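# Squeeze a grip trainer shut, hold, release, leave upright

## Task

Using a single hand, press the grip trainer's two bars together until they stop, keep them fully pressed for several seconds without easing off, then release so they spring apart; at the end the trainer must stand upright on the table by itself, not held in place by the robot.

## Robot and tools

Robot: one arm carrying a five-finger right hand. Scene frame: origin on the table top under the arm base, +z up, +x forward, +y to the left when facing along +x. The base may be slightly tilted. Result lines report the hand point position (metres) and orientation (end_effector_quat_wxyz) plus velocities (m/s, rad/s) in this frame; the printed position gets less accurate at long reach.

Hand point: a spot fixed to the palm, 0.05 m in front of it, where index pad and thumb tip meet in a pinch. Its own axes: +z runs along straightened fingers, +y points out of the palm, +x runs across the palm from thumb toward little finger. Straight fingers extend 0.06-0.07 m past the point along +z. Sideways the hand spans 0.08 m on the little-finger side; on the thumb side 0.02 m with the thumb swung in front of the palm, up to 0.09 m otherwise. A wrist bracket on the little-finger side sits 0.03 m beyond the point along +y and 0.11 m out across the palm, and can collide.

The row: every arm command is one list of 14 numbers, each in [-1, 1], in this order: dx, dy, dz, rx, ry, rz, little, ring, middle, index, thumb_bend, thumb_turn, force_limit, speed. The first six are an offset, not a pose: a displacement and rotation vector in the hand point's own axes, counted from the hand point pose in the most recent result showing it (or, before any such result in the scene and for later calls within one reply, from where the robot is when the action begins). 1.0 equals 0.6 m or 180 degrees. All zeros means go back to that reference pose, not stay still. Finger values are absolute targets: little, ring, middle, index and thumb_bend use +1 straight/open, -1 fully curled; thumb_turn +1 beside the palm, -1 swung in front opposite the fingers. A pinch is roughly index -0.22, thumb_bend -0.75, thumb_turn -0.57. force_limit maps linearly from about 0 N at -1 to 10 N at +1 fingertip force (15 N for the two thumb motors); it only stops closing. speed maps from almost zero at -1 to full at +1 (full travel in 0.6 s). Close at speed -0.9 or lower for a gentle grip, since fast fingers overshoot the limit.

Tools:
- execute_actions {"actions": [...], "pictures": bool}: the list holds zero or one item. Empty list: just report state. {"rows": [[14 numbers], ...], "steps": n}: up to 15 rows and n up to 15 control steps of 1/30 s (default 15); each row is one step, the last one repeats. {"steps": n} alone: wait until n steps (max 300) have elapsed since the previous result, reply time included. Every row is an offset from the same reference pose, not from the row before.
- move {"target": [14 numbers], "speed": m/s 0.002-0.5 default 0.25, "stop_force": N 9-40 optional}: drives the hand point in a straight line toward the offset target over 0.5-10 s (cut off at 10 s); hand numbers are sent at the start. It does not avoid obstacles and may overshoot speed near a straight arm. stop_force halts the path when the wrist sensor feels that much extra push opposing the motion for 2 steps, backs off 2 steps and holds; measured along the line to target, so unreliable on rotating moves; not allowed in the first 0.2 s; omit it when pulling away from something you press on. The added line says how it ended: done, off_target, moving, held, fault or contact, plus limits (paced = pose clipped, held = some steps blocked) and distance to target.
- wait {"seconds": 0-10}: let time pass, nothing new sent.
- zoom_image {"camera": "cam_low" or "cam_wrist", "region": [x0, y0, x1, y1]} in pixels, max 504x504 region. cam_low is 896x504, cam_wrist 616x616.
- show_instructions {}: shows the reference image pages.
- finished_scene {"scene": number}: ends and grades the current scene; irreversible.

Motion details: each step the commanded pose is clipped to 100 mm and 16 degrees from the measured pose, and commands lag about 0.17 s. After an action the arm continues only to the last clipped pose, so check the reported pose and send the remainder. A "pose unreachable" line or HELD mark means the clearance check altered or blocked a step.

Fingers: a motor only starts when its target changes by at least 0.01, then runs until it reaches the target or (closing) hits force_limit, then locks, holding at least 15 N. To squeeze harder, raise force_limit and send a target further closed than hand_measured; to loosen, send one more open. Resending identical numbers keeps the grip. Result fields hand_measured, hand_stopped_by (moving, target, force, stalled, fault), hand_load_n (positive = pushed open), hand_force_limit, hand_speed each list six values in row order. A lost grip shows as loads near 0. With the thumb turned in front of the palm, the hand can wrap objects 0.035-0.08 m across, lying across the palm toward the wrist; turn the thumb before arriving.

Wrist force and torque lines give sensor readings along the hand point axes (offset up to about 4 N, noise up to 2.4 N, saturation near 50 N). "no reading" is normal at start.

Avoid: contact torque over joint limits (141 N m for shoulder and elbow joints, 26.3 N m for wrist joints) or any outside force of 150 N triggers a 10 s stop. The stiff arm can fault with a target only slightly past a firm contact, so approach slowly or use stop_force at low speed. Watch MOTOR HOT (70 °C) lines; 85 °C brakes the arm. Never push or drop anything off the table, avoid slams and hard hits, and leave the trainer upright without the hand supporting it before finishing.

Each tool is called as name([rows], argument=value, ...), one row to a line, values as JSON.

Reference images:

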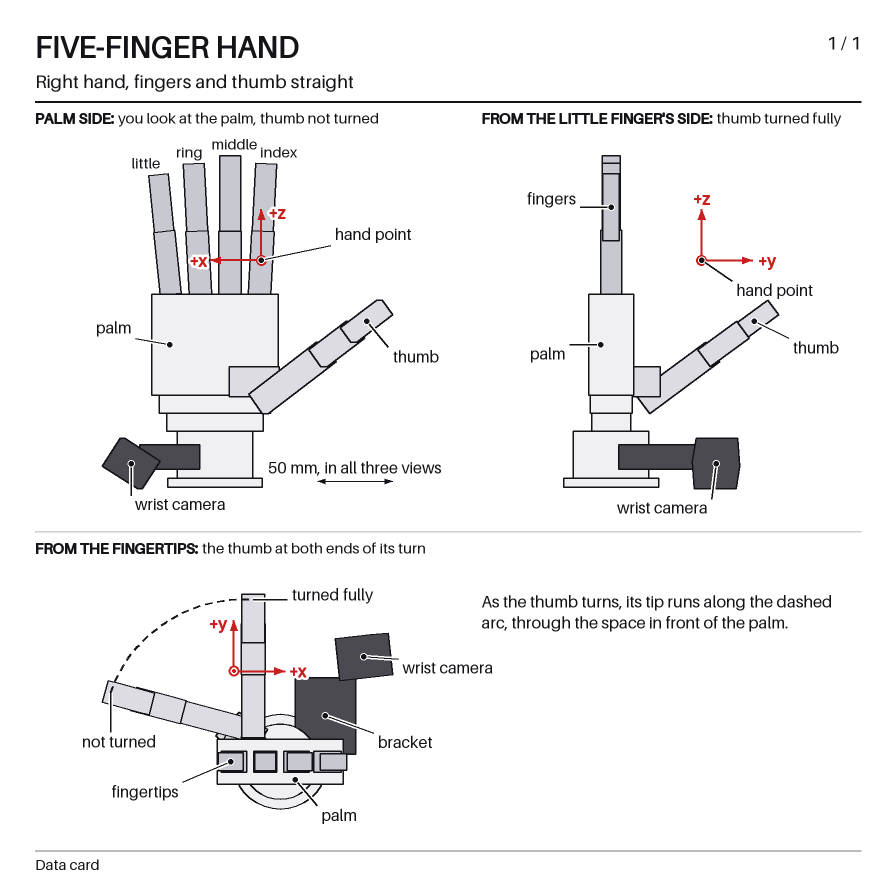

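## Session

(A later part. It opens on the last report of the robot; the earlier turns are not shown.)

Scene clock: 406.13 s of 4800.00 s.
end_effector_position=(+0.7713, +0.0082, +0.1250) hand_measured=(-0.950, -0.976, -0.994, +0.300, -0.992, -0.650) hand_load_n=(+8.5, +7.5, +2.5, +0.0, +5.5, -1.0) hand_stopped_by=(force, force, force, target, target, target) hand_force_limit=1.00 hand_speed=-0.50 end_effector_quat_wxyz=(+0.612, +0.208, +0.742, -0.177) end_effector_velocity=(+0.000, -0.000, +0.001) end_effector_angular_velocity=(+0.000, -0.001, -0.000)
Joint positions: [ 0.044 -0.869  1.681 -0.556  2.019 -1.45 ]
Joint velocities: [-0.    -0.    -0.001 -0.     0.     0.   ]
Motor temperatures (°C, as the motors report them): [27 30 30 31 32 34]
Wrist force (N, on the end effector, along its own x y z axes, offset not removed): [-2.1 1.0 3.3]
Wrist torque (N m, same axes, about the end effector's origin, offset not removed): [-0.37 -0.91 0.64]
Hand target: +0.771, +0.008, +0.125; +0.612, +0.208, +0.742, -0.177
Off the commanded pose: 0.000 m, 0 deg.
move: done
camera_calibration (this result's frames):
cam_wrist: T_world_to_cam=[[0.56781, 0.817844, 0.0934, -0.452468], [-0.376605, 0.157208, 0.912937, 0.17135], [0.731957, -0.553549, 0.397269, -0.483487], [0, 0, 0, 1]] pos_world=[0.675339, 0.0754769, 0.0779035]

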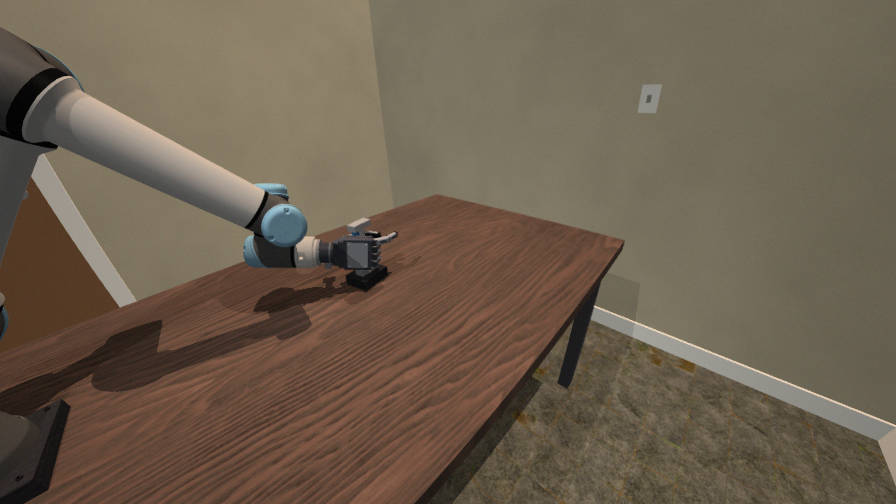

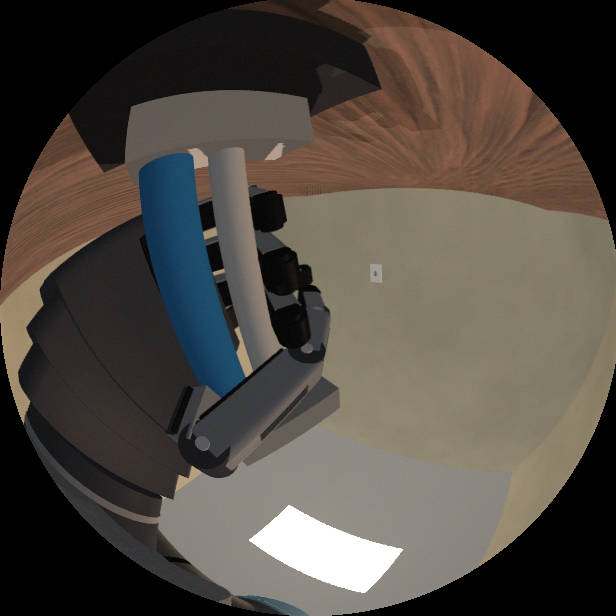

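Thumb helps. Re-drive little and ring.

execute_actions([
  {"rows":[[0,0,0,0,0,0,-0.989,-0.989,-1,0.3,-1,-0.65,1,-0.3]],"steps":10},
], pictures=false)

execute_actions([
  {"rows":[[0,0,0,0,0,0,-1,-1,-1,0.3,-1,-0.65,1,-0.3]],"steps":10},
])

Scene clock: 411.03 s of 4800.00 s.
end_effector_position=(+0.7713, +0.0082, +0.1250) hand_measured=(-0.960, -0.984, -0.994, +0.300, -0.992, -0.650) hand_load_n=(+11.0, +10.5, +1.5, +0.0, +5.0, -1.0) hand_stopped_by=(force, force, force, target, target, target) hand_force_limit=1.00 hand_speed=-0.30 end_effector_quat_wxyz=(+0.612, +0.208, +0.742, -0.177) end_effector_velocity=(+0.000, -0.000, -0.000) end_effector_angular_velocity=(-0.000, -0.000, -0.000)
Joint positions: [ 0.044 -0.869  1.681 -0.556  2.019 -1.45 ]
Joint velocities: [-0.  0. -0. -0.  0. -0.]
Motor temperatures (°C, as the motors report them): [27 30 30 31 32 34]
Wrist force (N, on the end effector, along its own x y z axes, offset not removed): [-4.2 2.8 0.7]
Wrist torque (N m, same axes, about the end effector's origin, offset not removed): [0.10 -0.52 0.31]
Hand target: +0.771, +0.008, +0.125; +0.612, +0.208, +0.742, -0.177
Off the commanded pose: 0.000 m, 0 deg.
Steps of this call (steps 1 to 90: nothing new was sent; then 1.57 s passed at rest; steps 91 to 100: all 10 steps of this action). Readings (end_effector_position | what the end effector reports):
91: (+0.7713, +0.0082, +0.1250) | hand_measured=(-0.950, -0.976, -0.994, +0.300, -0.992, -0.650) hand_load_n=(+8.5, +7.5, +2.5, +0.0, +5.5, -1.0) hand_stopped_by=(moving, moving, force, target, target, target) hand_force_limit=1.00 hand_speed=-0.30
92: (+0.7713, +0.0082, +0.1250) | hand_measured=(-0.950, -0.976, -0.994, +0.300, -0.992, -0.650) hand_load_n=(+8.5, +7.5, +2.5, +0.0, +5.5, -1.0) hand_stopped_by=(moving, moving, force, target, target, target) hand_force_limit=1.00 hand_speed=-0.30
94: (+0.7713, +0.0082, +0.1250) | hand_measured=(-0.962, -0.984, -0.994, +0.300, -0.992, -0.650) hand_load_n=(+11.5, +11.0, +1.5, +0.0, +5.0, -1.0) hand_stopped_by=(force, force, force, target, target, target) hand_force_limit=1.00 hand_speed=-0.30
98: (+0.7713, +0.0082, +0.1250) | hand_measured=(-0.960, -0.984, -0.994, +0.300, -0.992, -0.650) hand_load_n=(+11.0, +10.5, +1.5, +0.0, +5.0, -1.0) hand_stopped_by=(force, force, force, target, target, target) hand_force_limit=1.00 hand_speed=-0.30
100: the state above

Scene clock: 411.37 s of 4800.00 s.
end_effector_position=(+0.7713, +0.0082, +0.1250) hand_measured=(-0.960, -0.984, -0.994, +0.300, -0.992, -0.650) hand_load_n=(+11.0, +10.5, +1.5, +0.0, +5.0, -1.0) hand_stopped_by=(force, force, force, target, target, target) hand_force_limit=1.00 hand_speed=-0.30 end_effector_quat_wxyz=(+0.612, +0.208, +0.742, -0.177) end_effector_velocity=(-0.000, +0.000, -0.000) end_effector_angular_velocity=(+0.000, +0.001, +0.000)
Joint positions: [ 0.044 -0.869  1.681 -0.556  2.019 -1.45 ]
Joint velocities: [ 0.    -0.     0.001  0.    -0.     0.   ]
Motor temperatures (°C, as the motors report them): [27 30 30 31 32 34]
Wrist force (N, on the end effector, along its own x y z axes, offset not removed): [-3.7 3.6 4.6]
Wrist torque (N m, same axes, about the end effector's origin, offset not removed): [0.01 -0.69 0.41]
Hand target: +0.771, +0.008, +0.125; +0.612, +0.208, +0.742, -0.177
Off the commanded pose: 0.000 m, 0 deg.
Steps of this call (steps 1 to 10: all 10 steps of this action). Readings (end_effector_position | what the end effector reports):
1: (+0.7713, +0.0082, +0.1250) | hand_measured=(-0.960, -0.984, -0.994, +0.300, -0.992, -0.650) hand_load_n=(+11.0, +10.5, +1.5, +0.0, +5.0, -1.0) hand_stopped_by=(force, force, force, target, target, target) hand_force_limit=1.00 hand_speed=-0.30
2: (+0.7713, +0.0082, +0.1250) | hand_measured=(-0.960, -0.984, -0.994, +0.300, -0.992, -0.650) hand_load_n=(+11.0, +10.5, +1.5, +0.0, +5.0, -1.0) hand_stopped_by=(force, force, force, target, target, target) hand_force_limit=1.00 hand_speed=-0.30
4: (+0.7713, +0.0082, +0.1250) | hand_measured=(-0.960, -0.984, -0.994, +0.300, -0.992, -0.650) hand_load_n=(+11.0, +10.5, +1.5, +0.0, +5.0, -1.0) hand_stopped_by=(force, force, force, target, target, target) hand_force_limit=1.00 hand_speed=-0.30
8: (+0.7713, +0.0082, +0.1250) | hand_measured=(-0.960, -0.984, -0.994, +0.300, -0.992, -0.650) hand_load_n=(+11.0, +10.5, +1.5, +0.0, +5.0, -1.0) hand_stopped_by=(force, force, force, target, target, target) hand_force_limit=1.00 hand_speed=-0.30
10: the state above
camera_calibration (this result's frames):
cam_wrist: T_world_to_cam=[[0.56781, 0.817844, 0.0934001, -0.452468], [-0.376605, 0.157208, 0.912937, 0.17135], [0.731957, -0.553549, 0.397269, -0.483487], [0, 0, 0, 1]] pos_world=[0.675339, 0.0754769, 0.0779035]

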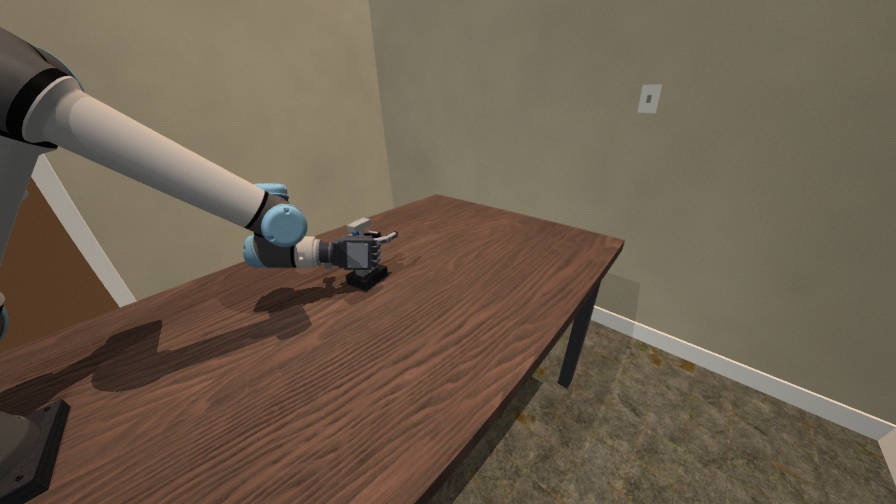

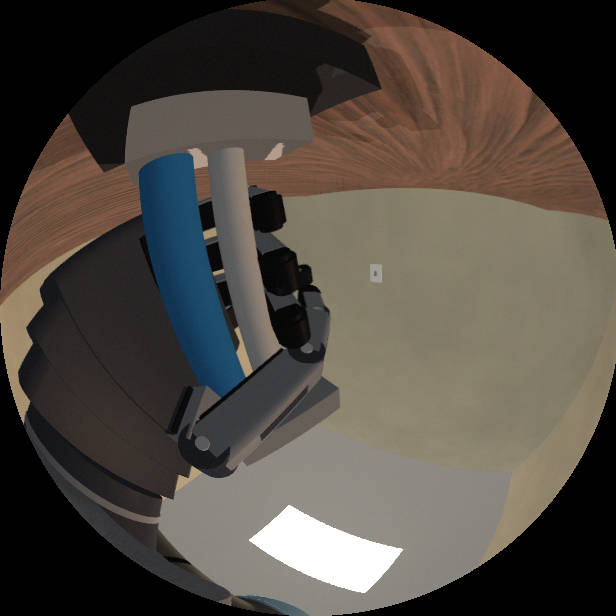

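execute_actions([
  {"rows":[[0,0,0,0,0,0,-0.92,-1,-1,0.3,-1,-0.65,1,1],[0,0,0,0,0,0,-0.92,-1,-1,0.3,-1,-0.65,1,1],[0,0,0,0,0,0,-0.92,-1,-1,0.3,-1,-0.65,1,1],[0,0,0,0,0,0,-0.92,-1,-1,0.3,-1,-0.65,1,1],[0,0,0,0,0,0,-0.92,-1,-1,0.3,-1,-0.65,1,1],[0,0,0,0,0,0,-1,-1,-1,0.3,-1,-0.65,1,1]],"steps":15},
])

wait(seconds=6)

zoom_image(camera="cam_wrist", region=[120, 80, 330, 260])

Scene clock: 423.23 s of 4800.00 s.
end_effector_position=(+0.7713, +0.0082, +0.1250) hand_measured=(-0.964, -0.984, -0.994, +0.300, -0.992, -0.650) hand_load_n=(+12.0, +9.0, +1.5, +0.0, +4.5, -0.5) hand_stopped_by=(force, force, force, target, target, target) hand_force_limit=1.00 hand_speed=1.00 end_effector_quat_wxyz=(+0.612, +0.208, +0.742, -0.177) end_effector_velocity=(-0.000, -0.000, -0.001) end_effector_angular_velocity=(-0.000, +0.001, -0.000)
Joint positions: [ 0.044 -0.869  1.681 -0.556  2.019 -1.45 ]
Joint velocities: [-0.     0.     0.001 -0.    -0.    -0.   ]
Motor temperatures (°C, as the motors report them): [27 30 30 31 32 34]
Wrist force (N, on the end effector, along its own x y z axes, offset not removed): [-5.3 3.7 3.8]
Wrist torque (N m, same axes, about the end effector's origin, offset not removed): [0.16 -0.37 0.24]
Hand target: +0.771, +0.008, +0.125; +0.612, +0.208, +0.742, -0.177
Off the commanded pose: 0.000 m, 0 deg.
Steps of this call (steps 1 to 90: nothing new was sent; then 8.37 s passed at rest; steps 91 to 105: all 15 steps of this action). Readings (end_effector_position | what the end effector reports):
91: (+0.7713, +0.0082, +0.1250) | hand_measured=(-0.960, -0.984, -0.994, +0.300, -0.992, -0.650) hand_load_n=(+11.0, +10.5, +1.5, +0.0, +5.0, -1.0) hand_stopped_by=(moving, force, force, target, target, target) hand_force_limit=1.00 hand_speed=1.00
92: (+0.7713, +0.0082, +0.1250) | hand_measured=(-0.960, -0.984, -0.994, +0.300, -0.992, -0.650) hand_load_n=(+11.0, +10.5, +1.5, +0.0, +5.0, -1.0) hand_stopped_by=(moving, force, force, target, target, target) hand_force_limit=1.00 hand_speed=1.00
94: (+0.7713, +0.0082, +0.1250) | hand_measured=(-0.924, -0.984, -0.994, +0.300, -0.992, -0.650) hand_load_n=(+0.5, +13.0, +3.5, +0.0, +5.5, -1.5) hand_stopped_by=(moving, force, force, target, target, target) hand_force_limit=1.00 hand_speed=1.00
98: (+0.7713, +0.0082, +0.1250) | hand_measured=(-0.966, -0.984, -0.994, +0.300, -0.992, -0.650) hand_load_n=(+12.5, +9.0, +1.5, +0.0, +4.5, -0.5) hand_stopped_by=(force, force, force, target, target, target) hand_force_limit=1.00 hand_speed=1.00
105: the state above
camera_calibration (this result's frames):
cam_wrist: T_world_to_cam=[[0.56781, 0.817844, 0.0934, -0.452468], [-0.376605, 0.157208, 0.912937, 0.171349], [0.731957, -0.553549, 0.397268, -0.483487], [0, 0, 0, 1]] pos_world=[0.675339, 0.0754769, 0.0779036]

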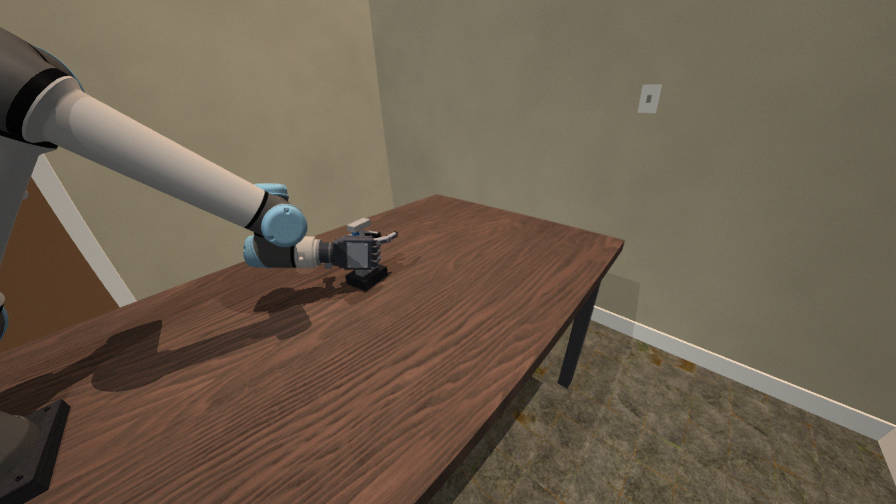

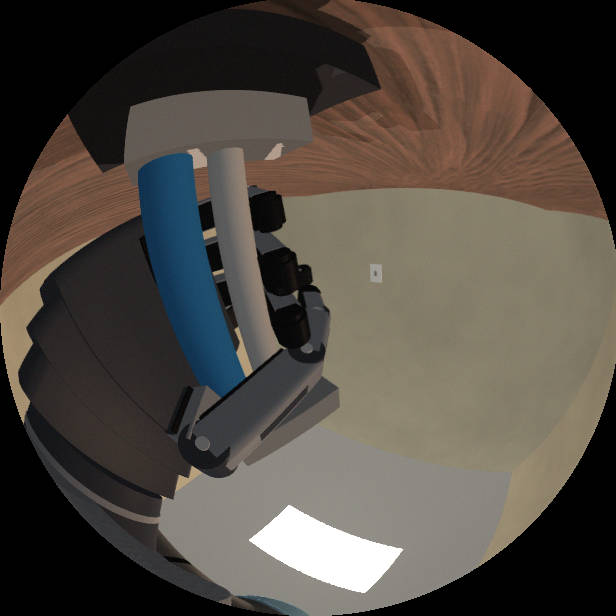

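Scene clock: 429.23 s of 4800.00 s.
end_effector_position=(+0.7713, +0.0082, +0.1250) hand_measured=(-0.964, -0.984, -0.994, +0.300, -0.992, -0.650) hand_load_n=(+12.0, +9.0, +1.5, +0.0, +4.5, -0.5) hand_stopped_by=(force, force, force, target, target, target) hand_force_limit=1.00 hand_speed=1.00 end_effector_quat_wxyz=(+0.612, +0.208, +0.742, -0.177) end_effector_velocity=(+0.000, +0.000, +0.001) end_effector_angular_velocity=(+0.000, -0.002, +0.000)
Joint positions: [ 0.044 -0.869  1.681 -0.556  2.019 -1.45 ]
Joint velocities: [ 0.    -0.001 -0.    -0.    -0.     0.001]
Motor temperatures (°C, as the motors report them): [27 30 30 31 32 34]
Wrist force (N, on the end effector, along its own x y z axes, offset not removed): [-6.1 2.3 1.6]
Wrist torque (N m, same axes, about the end effector's origin, offset not removed): [0.02 -0.33 0.11]
Hand target: +0.771, +0.008, +0.125; +0.612, +0.208, +0.742, -0.177
Off the commanded pose: 0.000 m, 0 deg.
Steps of this call (steps 1 to 90: nothing new was sent; then 3.00 s passed at rest). Readings (end_effector_position | what the end effector reports):
1: (+0.7713, +0.0082, +0.1250) | hand_measured=(-0.964, -0.984, -0.994, +0.300, -0.992, -0.650) hand_load_n=(+12.0, +9.0, +1.5, +0.0, +4.5, -0.5) hand_stopped_by=(force, force, force, target, target, target) hand_force_limit=1.00 hand_speed=1.00
2: (+0.7713, +0.0082, +0.1250) | hand_measured=(-0.964, -0.984, -0.994, +0.300, -0.992, -0.650) hand_load_n=(+12.0, +9.0, +1.5, +0.0, +4.5, -0.5) hand_stopped_by=(force, force, force, target, target, target) hand_force_limit=1.00 hand_speed=1.00
4: (+0.7713, +0.0082, +0.1250) | hand_measured=(-0.964, -0.984, -0.994, +0.300, -0.992, -0.650) hand_load_n=(+12.0, +9.0, +1.5, +0.0, +4.5, -0.5) hand_stopped_by=(force, force, force, target, target, target) hand_force_limit=1.00 hand_speed=1.00
8: (+0.7713, +0.0082, +0.1250) | hand_measured=(-0.964, -0.984, -0.994, +0.300, -0.992, -0.650) hand_load_n=(+12.0, +9.0, +1.5, +0.0, +4.5, -0.5) hand_stopped_by=(force, force, force, target, target, target) hand_force_limit=1.00 hand_speed=1.00
90: the state above
camera_calibration (this result's frames):
cam_wrist: T_world_to_cam=[[0.56781, 0.817844, 0.0934, -0.452469], [-0.376605, 0.157208, 0.912937, 0.17135], [0.731957, -0.553549, 0.397269, -0.483487], [0, 0, 0, 1]] pos_world=[0.675339, 0.0754769, 0.0779036]

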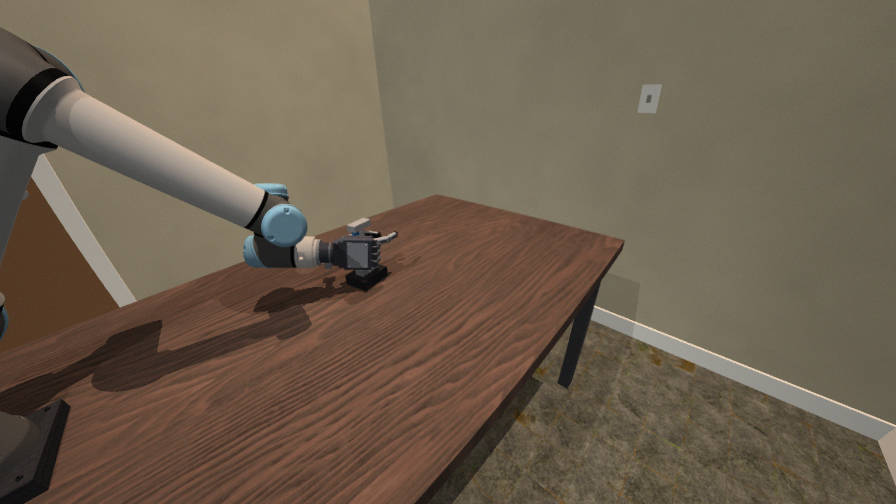

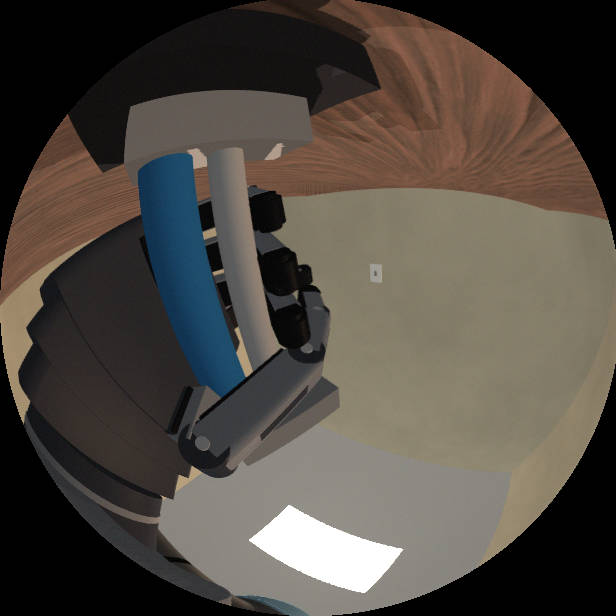

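Region (120, 80, 330, 260) of cam_wrist's 616x616 image, scaled by 2.400, with more detail than that image has; it fills the top 432 rows of this view, and the rest is white.

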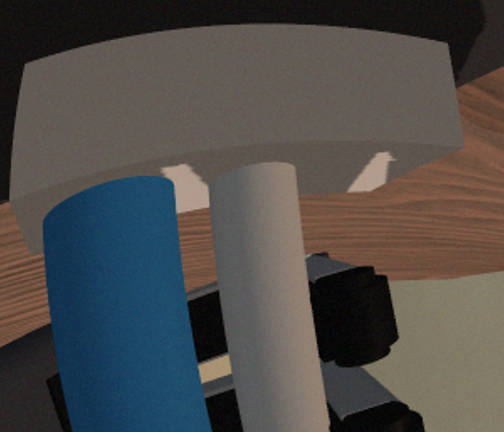

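move(target=[0,0,0,0,0,0,1,1,1,1,1,-0.65,1,-0.6])

move(target=[-0.03,-0.015,-0.2,0,0,0,1,1,1,1,1,-0.65,1,-0.6], speed=0.1)

Scene clock: 440.83 s of 4800.00 s.
end_effector_position=(+0.7713, +0.0082, +0.1250) hand_measured=(+1.000, +1.000, +1.000, +1.000, +1.000, -0.650) hand_load_n=(+0.0, +0.0, +0.0, +0.0, +0.0, -0.5) hand_stopped_by=(target, target, target, target, target, target) hand_force_limit=1.00 hand_speed=-0.60 end_effector_quat_wxyz=(+0.612, +0.208, +0.742, -0.177) end_effector_velocity=(-0.000, +0.000, +0.000) end_effector_angular_velocity=(-0.000, +0.000, +0.000)
Joint positions: [ 0.044 -0.869  1.681 -0.556  2.019 -1.45 ]
Joint velocities: [ 0.    -0.     0.001  0.    -0.    -0.   ]
Motor temperatures (°C, as the motors report them): [27 30 30 31 32 34]
Wrist force (N, on the end effector, along its own x y z axes, offset not removed): [0.3 3.4 -6.1]
Wrist torque (N m, same axes, about the end effector's origin, offset not removed): [0.54 0.00 0.15]
Hand target: +0.771, +0.008, +0.125; +0.612, +0.208, +0.742, -0.177
Off the commanded pose: 0.000 m, 0 deg.
After step 90, 3.60 s passed at rest.
move: done
camera_calibration (this result's frames):
cam_wrist: T_world_to_cam=[[0.567808, 0.817846, 0.0933915, -0.452467], [-0.376604, 0.157216, 0.912936, 0.171348], [0.731959, -0.553544, 0.397273, -0.483491], [0, 0, 0, 1]] pos_world=[0.67534, 0.0754765, 0.0779044]

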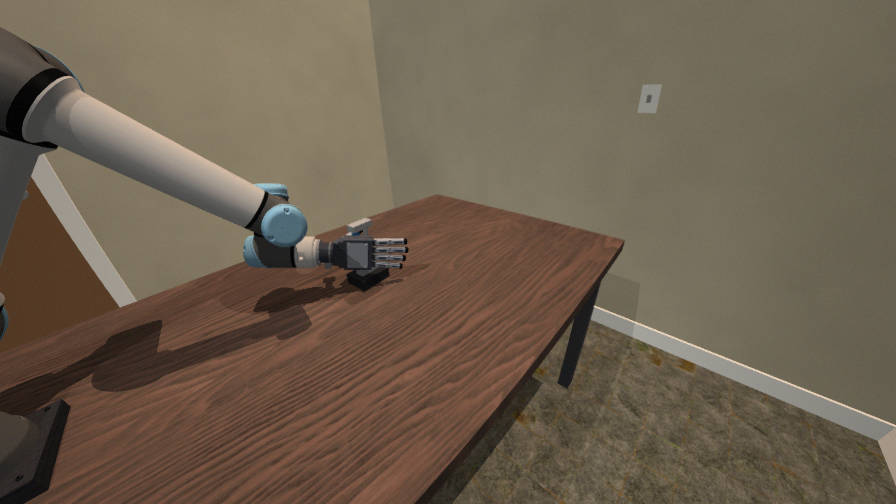

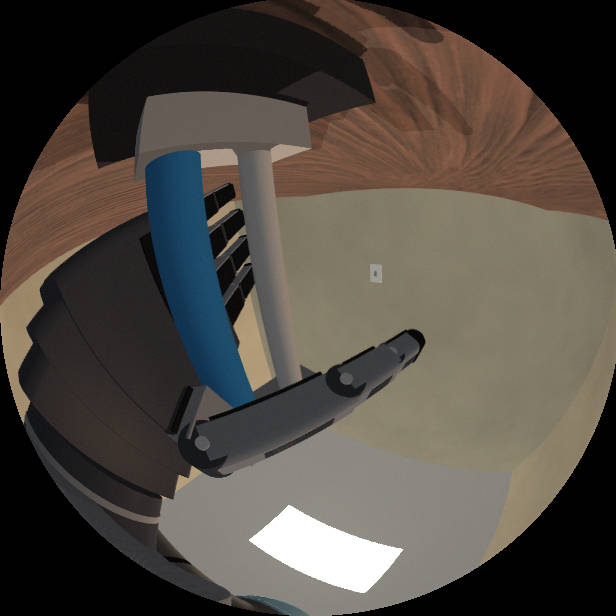

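Scene clock: 442.57 s of 4800.00 s.
end_effector_position=(+0.6697, +0.0610, +0.1654) hand_measured=(+1.000, +1.000, +1.000, +1.000, +1.000, -0.650) hand_load_n=(+0.0, +0.0, +0.0, +0.0, +0.0, +0.0) hand_stopped_by=(target, target, target, target, target, target) hand_force_limit=1.00 hand_speed=-0.60 end_effector_quat_wxyz=(+0.612, +0.208, +0.742, -0.177) end_effector_velocity=(-0.002, +0.001, +0.001) end_effector_angular_velocity=(-0.001, +0.001, -0.000)
Joint positions: [ 0.143 -1.093  1.937 -0.573  2.115 -1.421]
Joint velocities: [ 0.002 -0.005  0.005  0.001  0.002 -0.   ]
Motor temperatures (°C, as the motors report them): [27 30 30 31 32 34]
Wrist force (N, on the end effector, along its own x y z axes, offset not removed): [-2.5 -0.1 -2.5]
Wrist torque (N m, same axes, about the end effector's origin, offset not removed): [0.14 0.24 -0.07]
Hand target: +0.669, +0.061, +0.166; +0.612, +0.208, +0.742, -0.177
Off the commanded pose: 0.000 m, 0 deg.
move: done
camera_calibration (this result's frames):
cam_wrist: T_world_to_cam=[[0.567808, 0.817842, 0.0934278, -0.441743], [-0.376604, 0.157176, 0.912943, 0.0879045], [0.731958, -0.553562, 0.397248, -0.395973], [0, 0, 0, 1]] pos_world=[0.573766, 0.128264, 0.118319]

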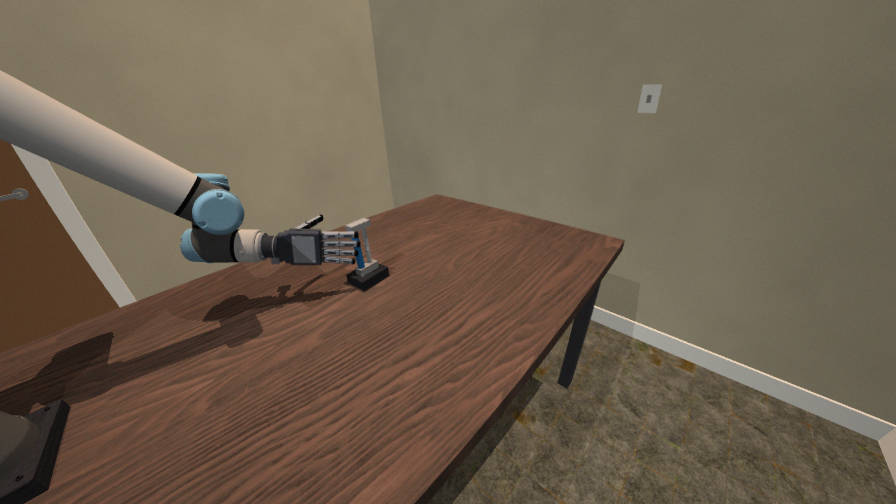

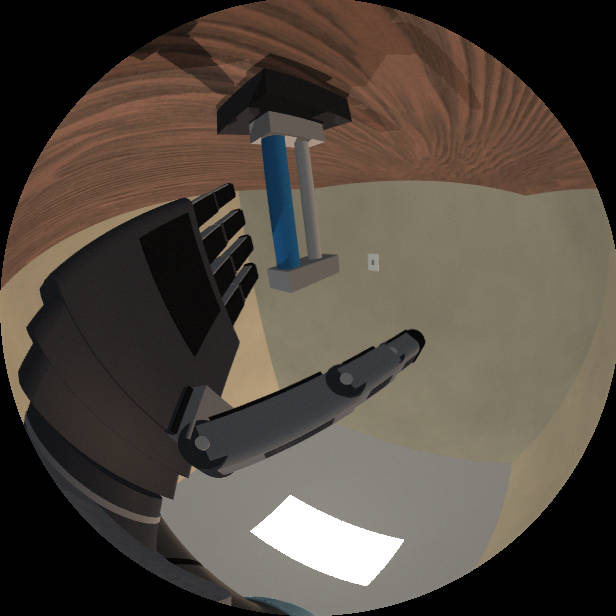

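finished_scene(scene=1)

The scene is finished: the task was done.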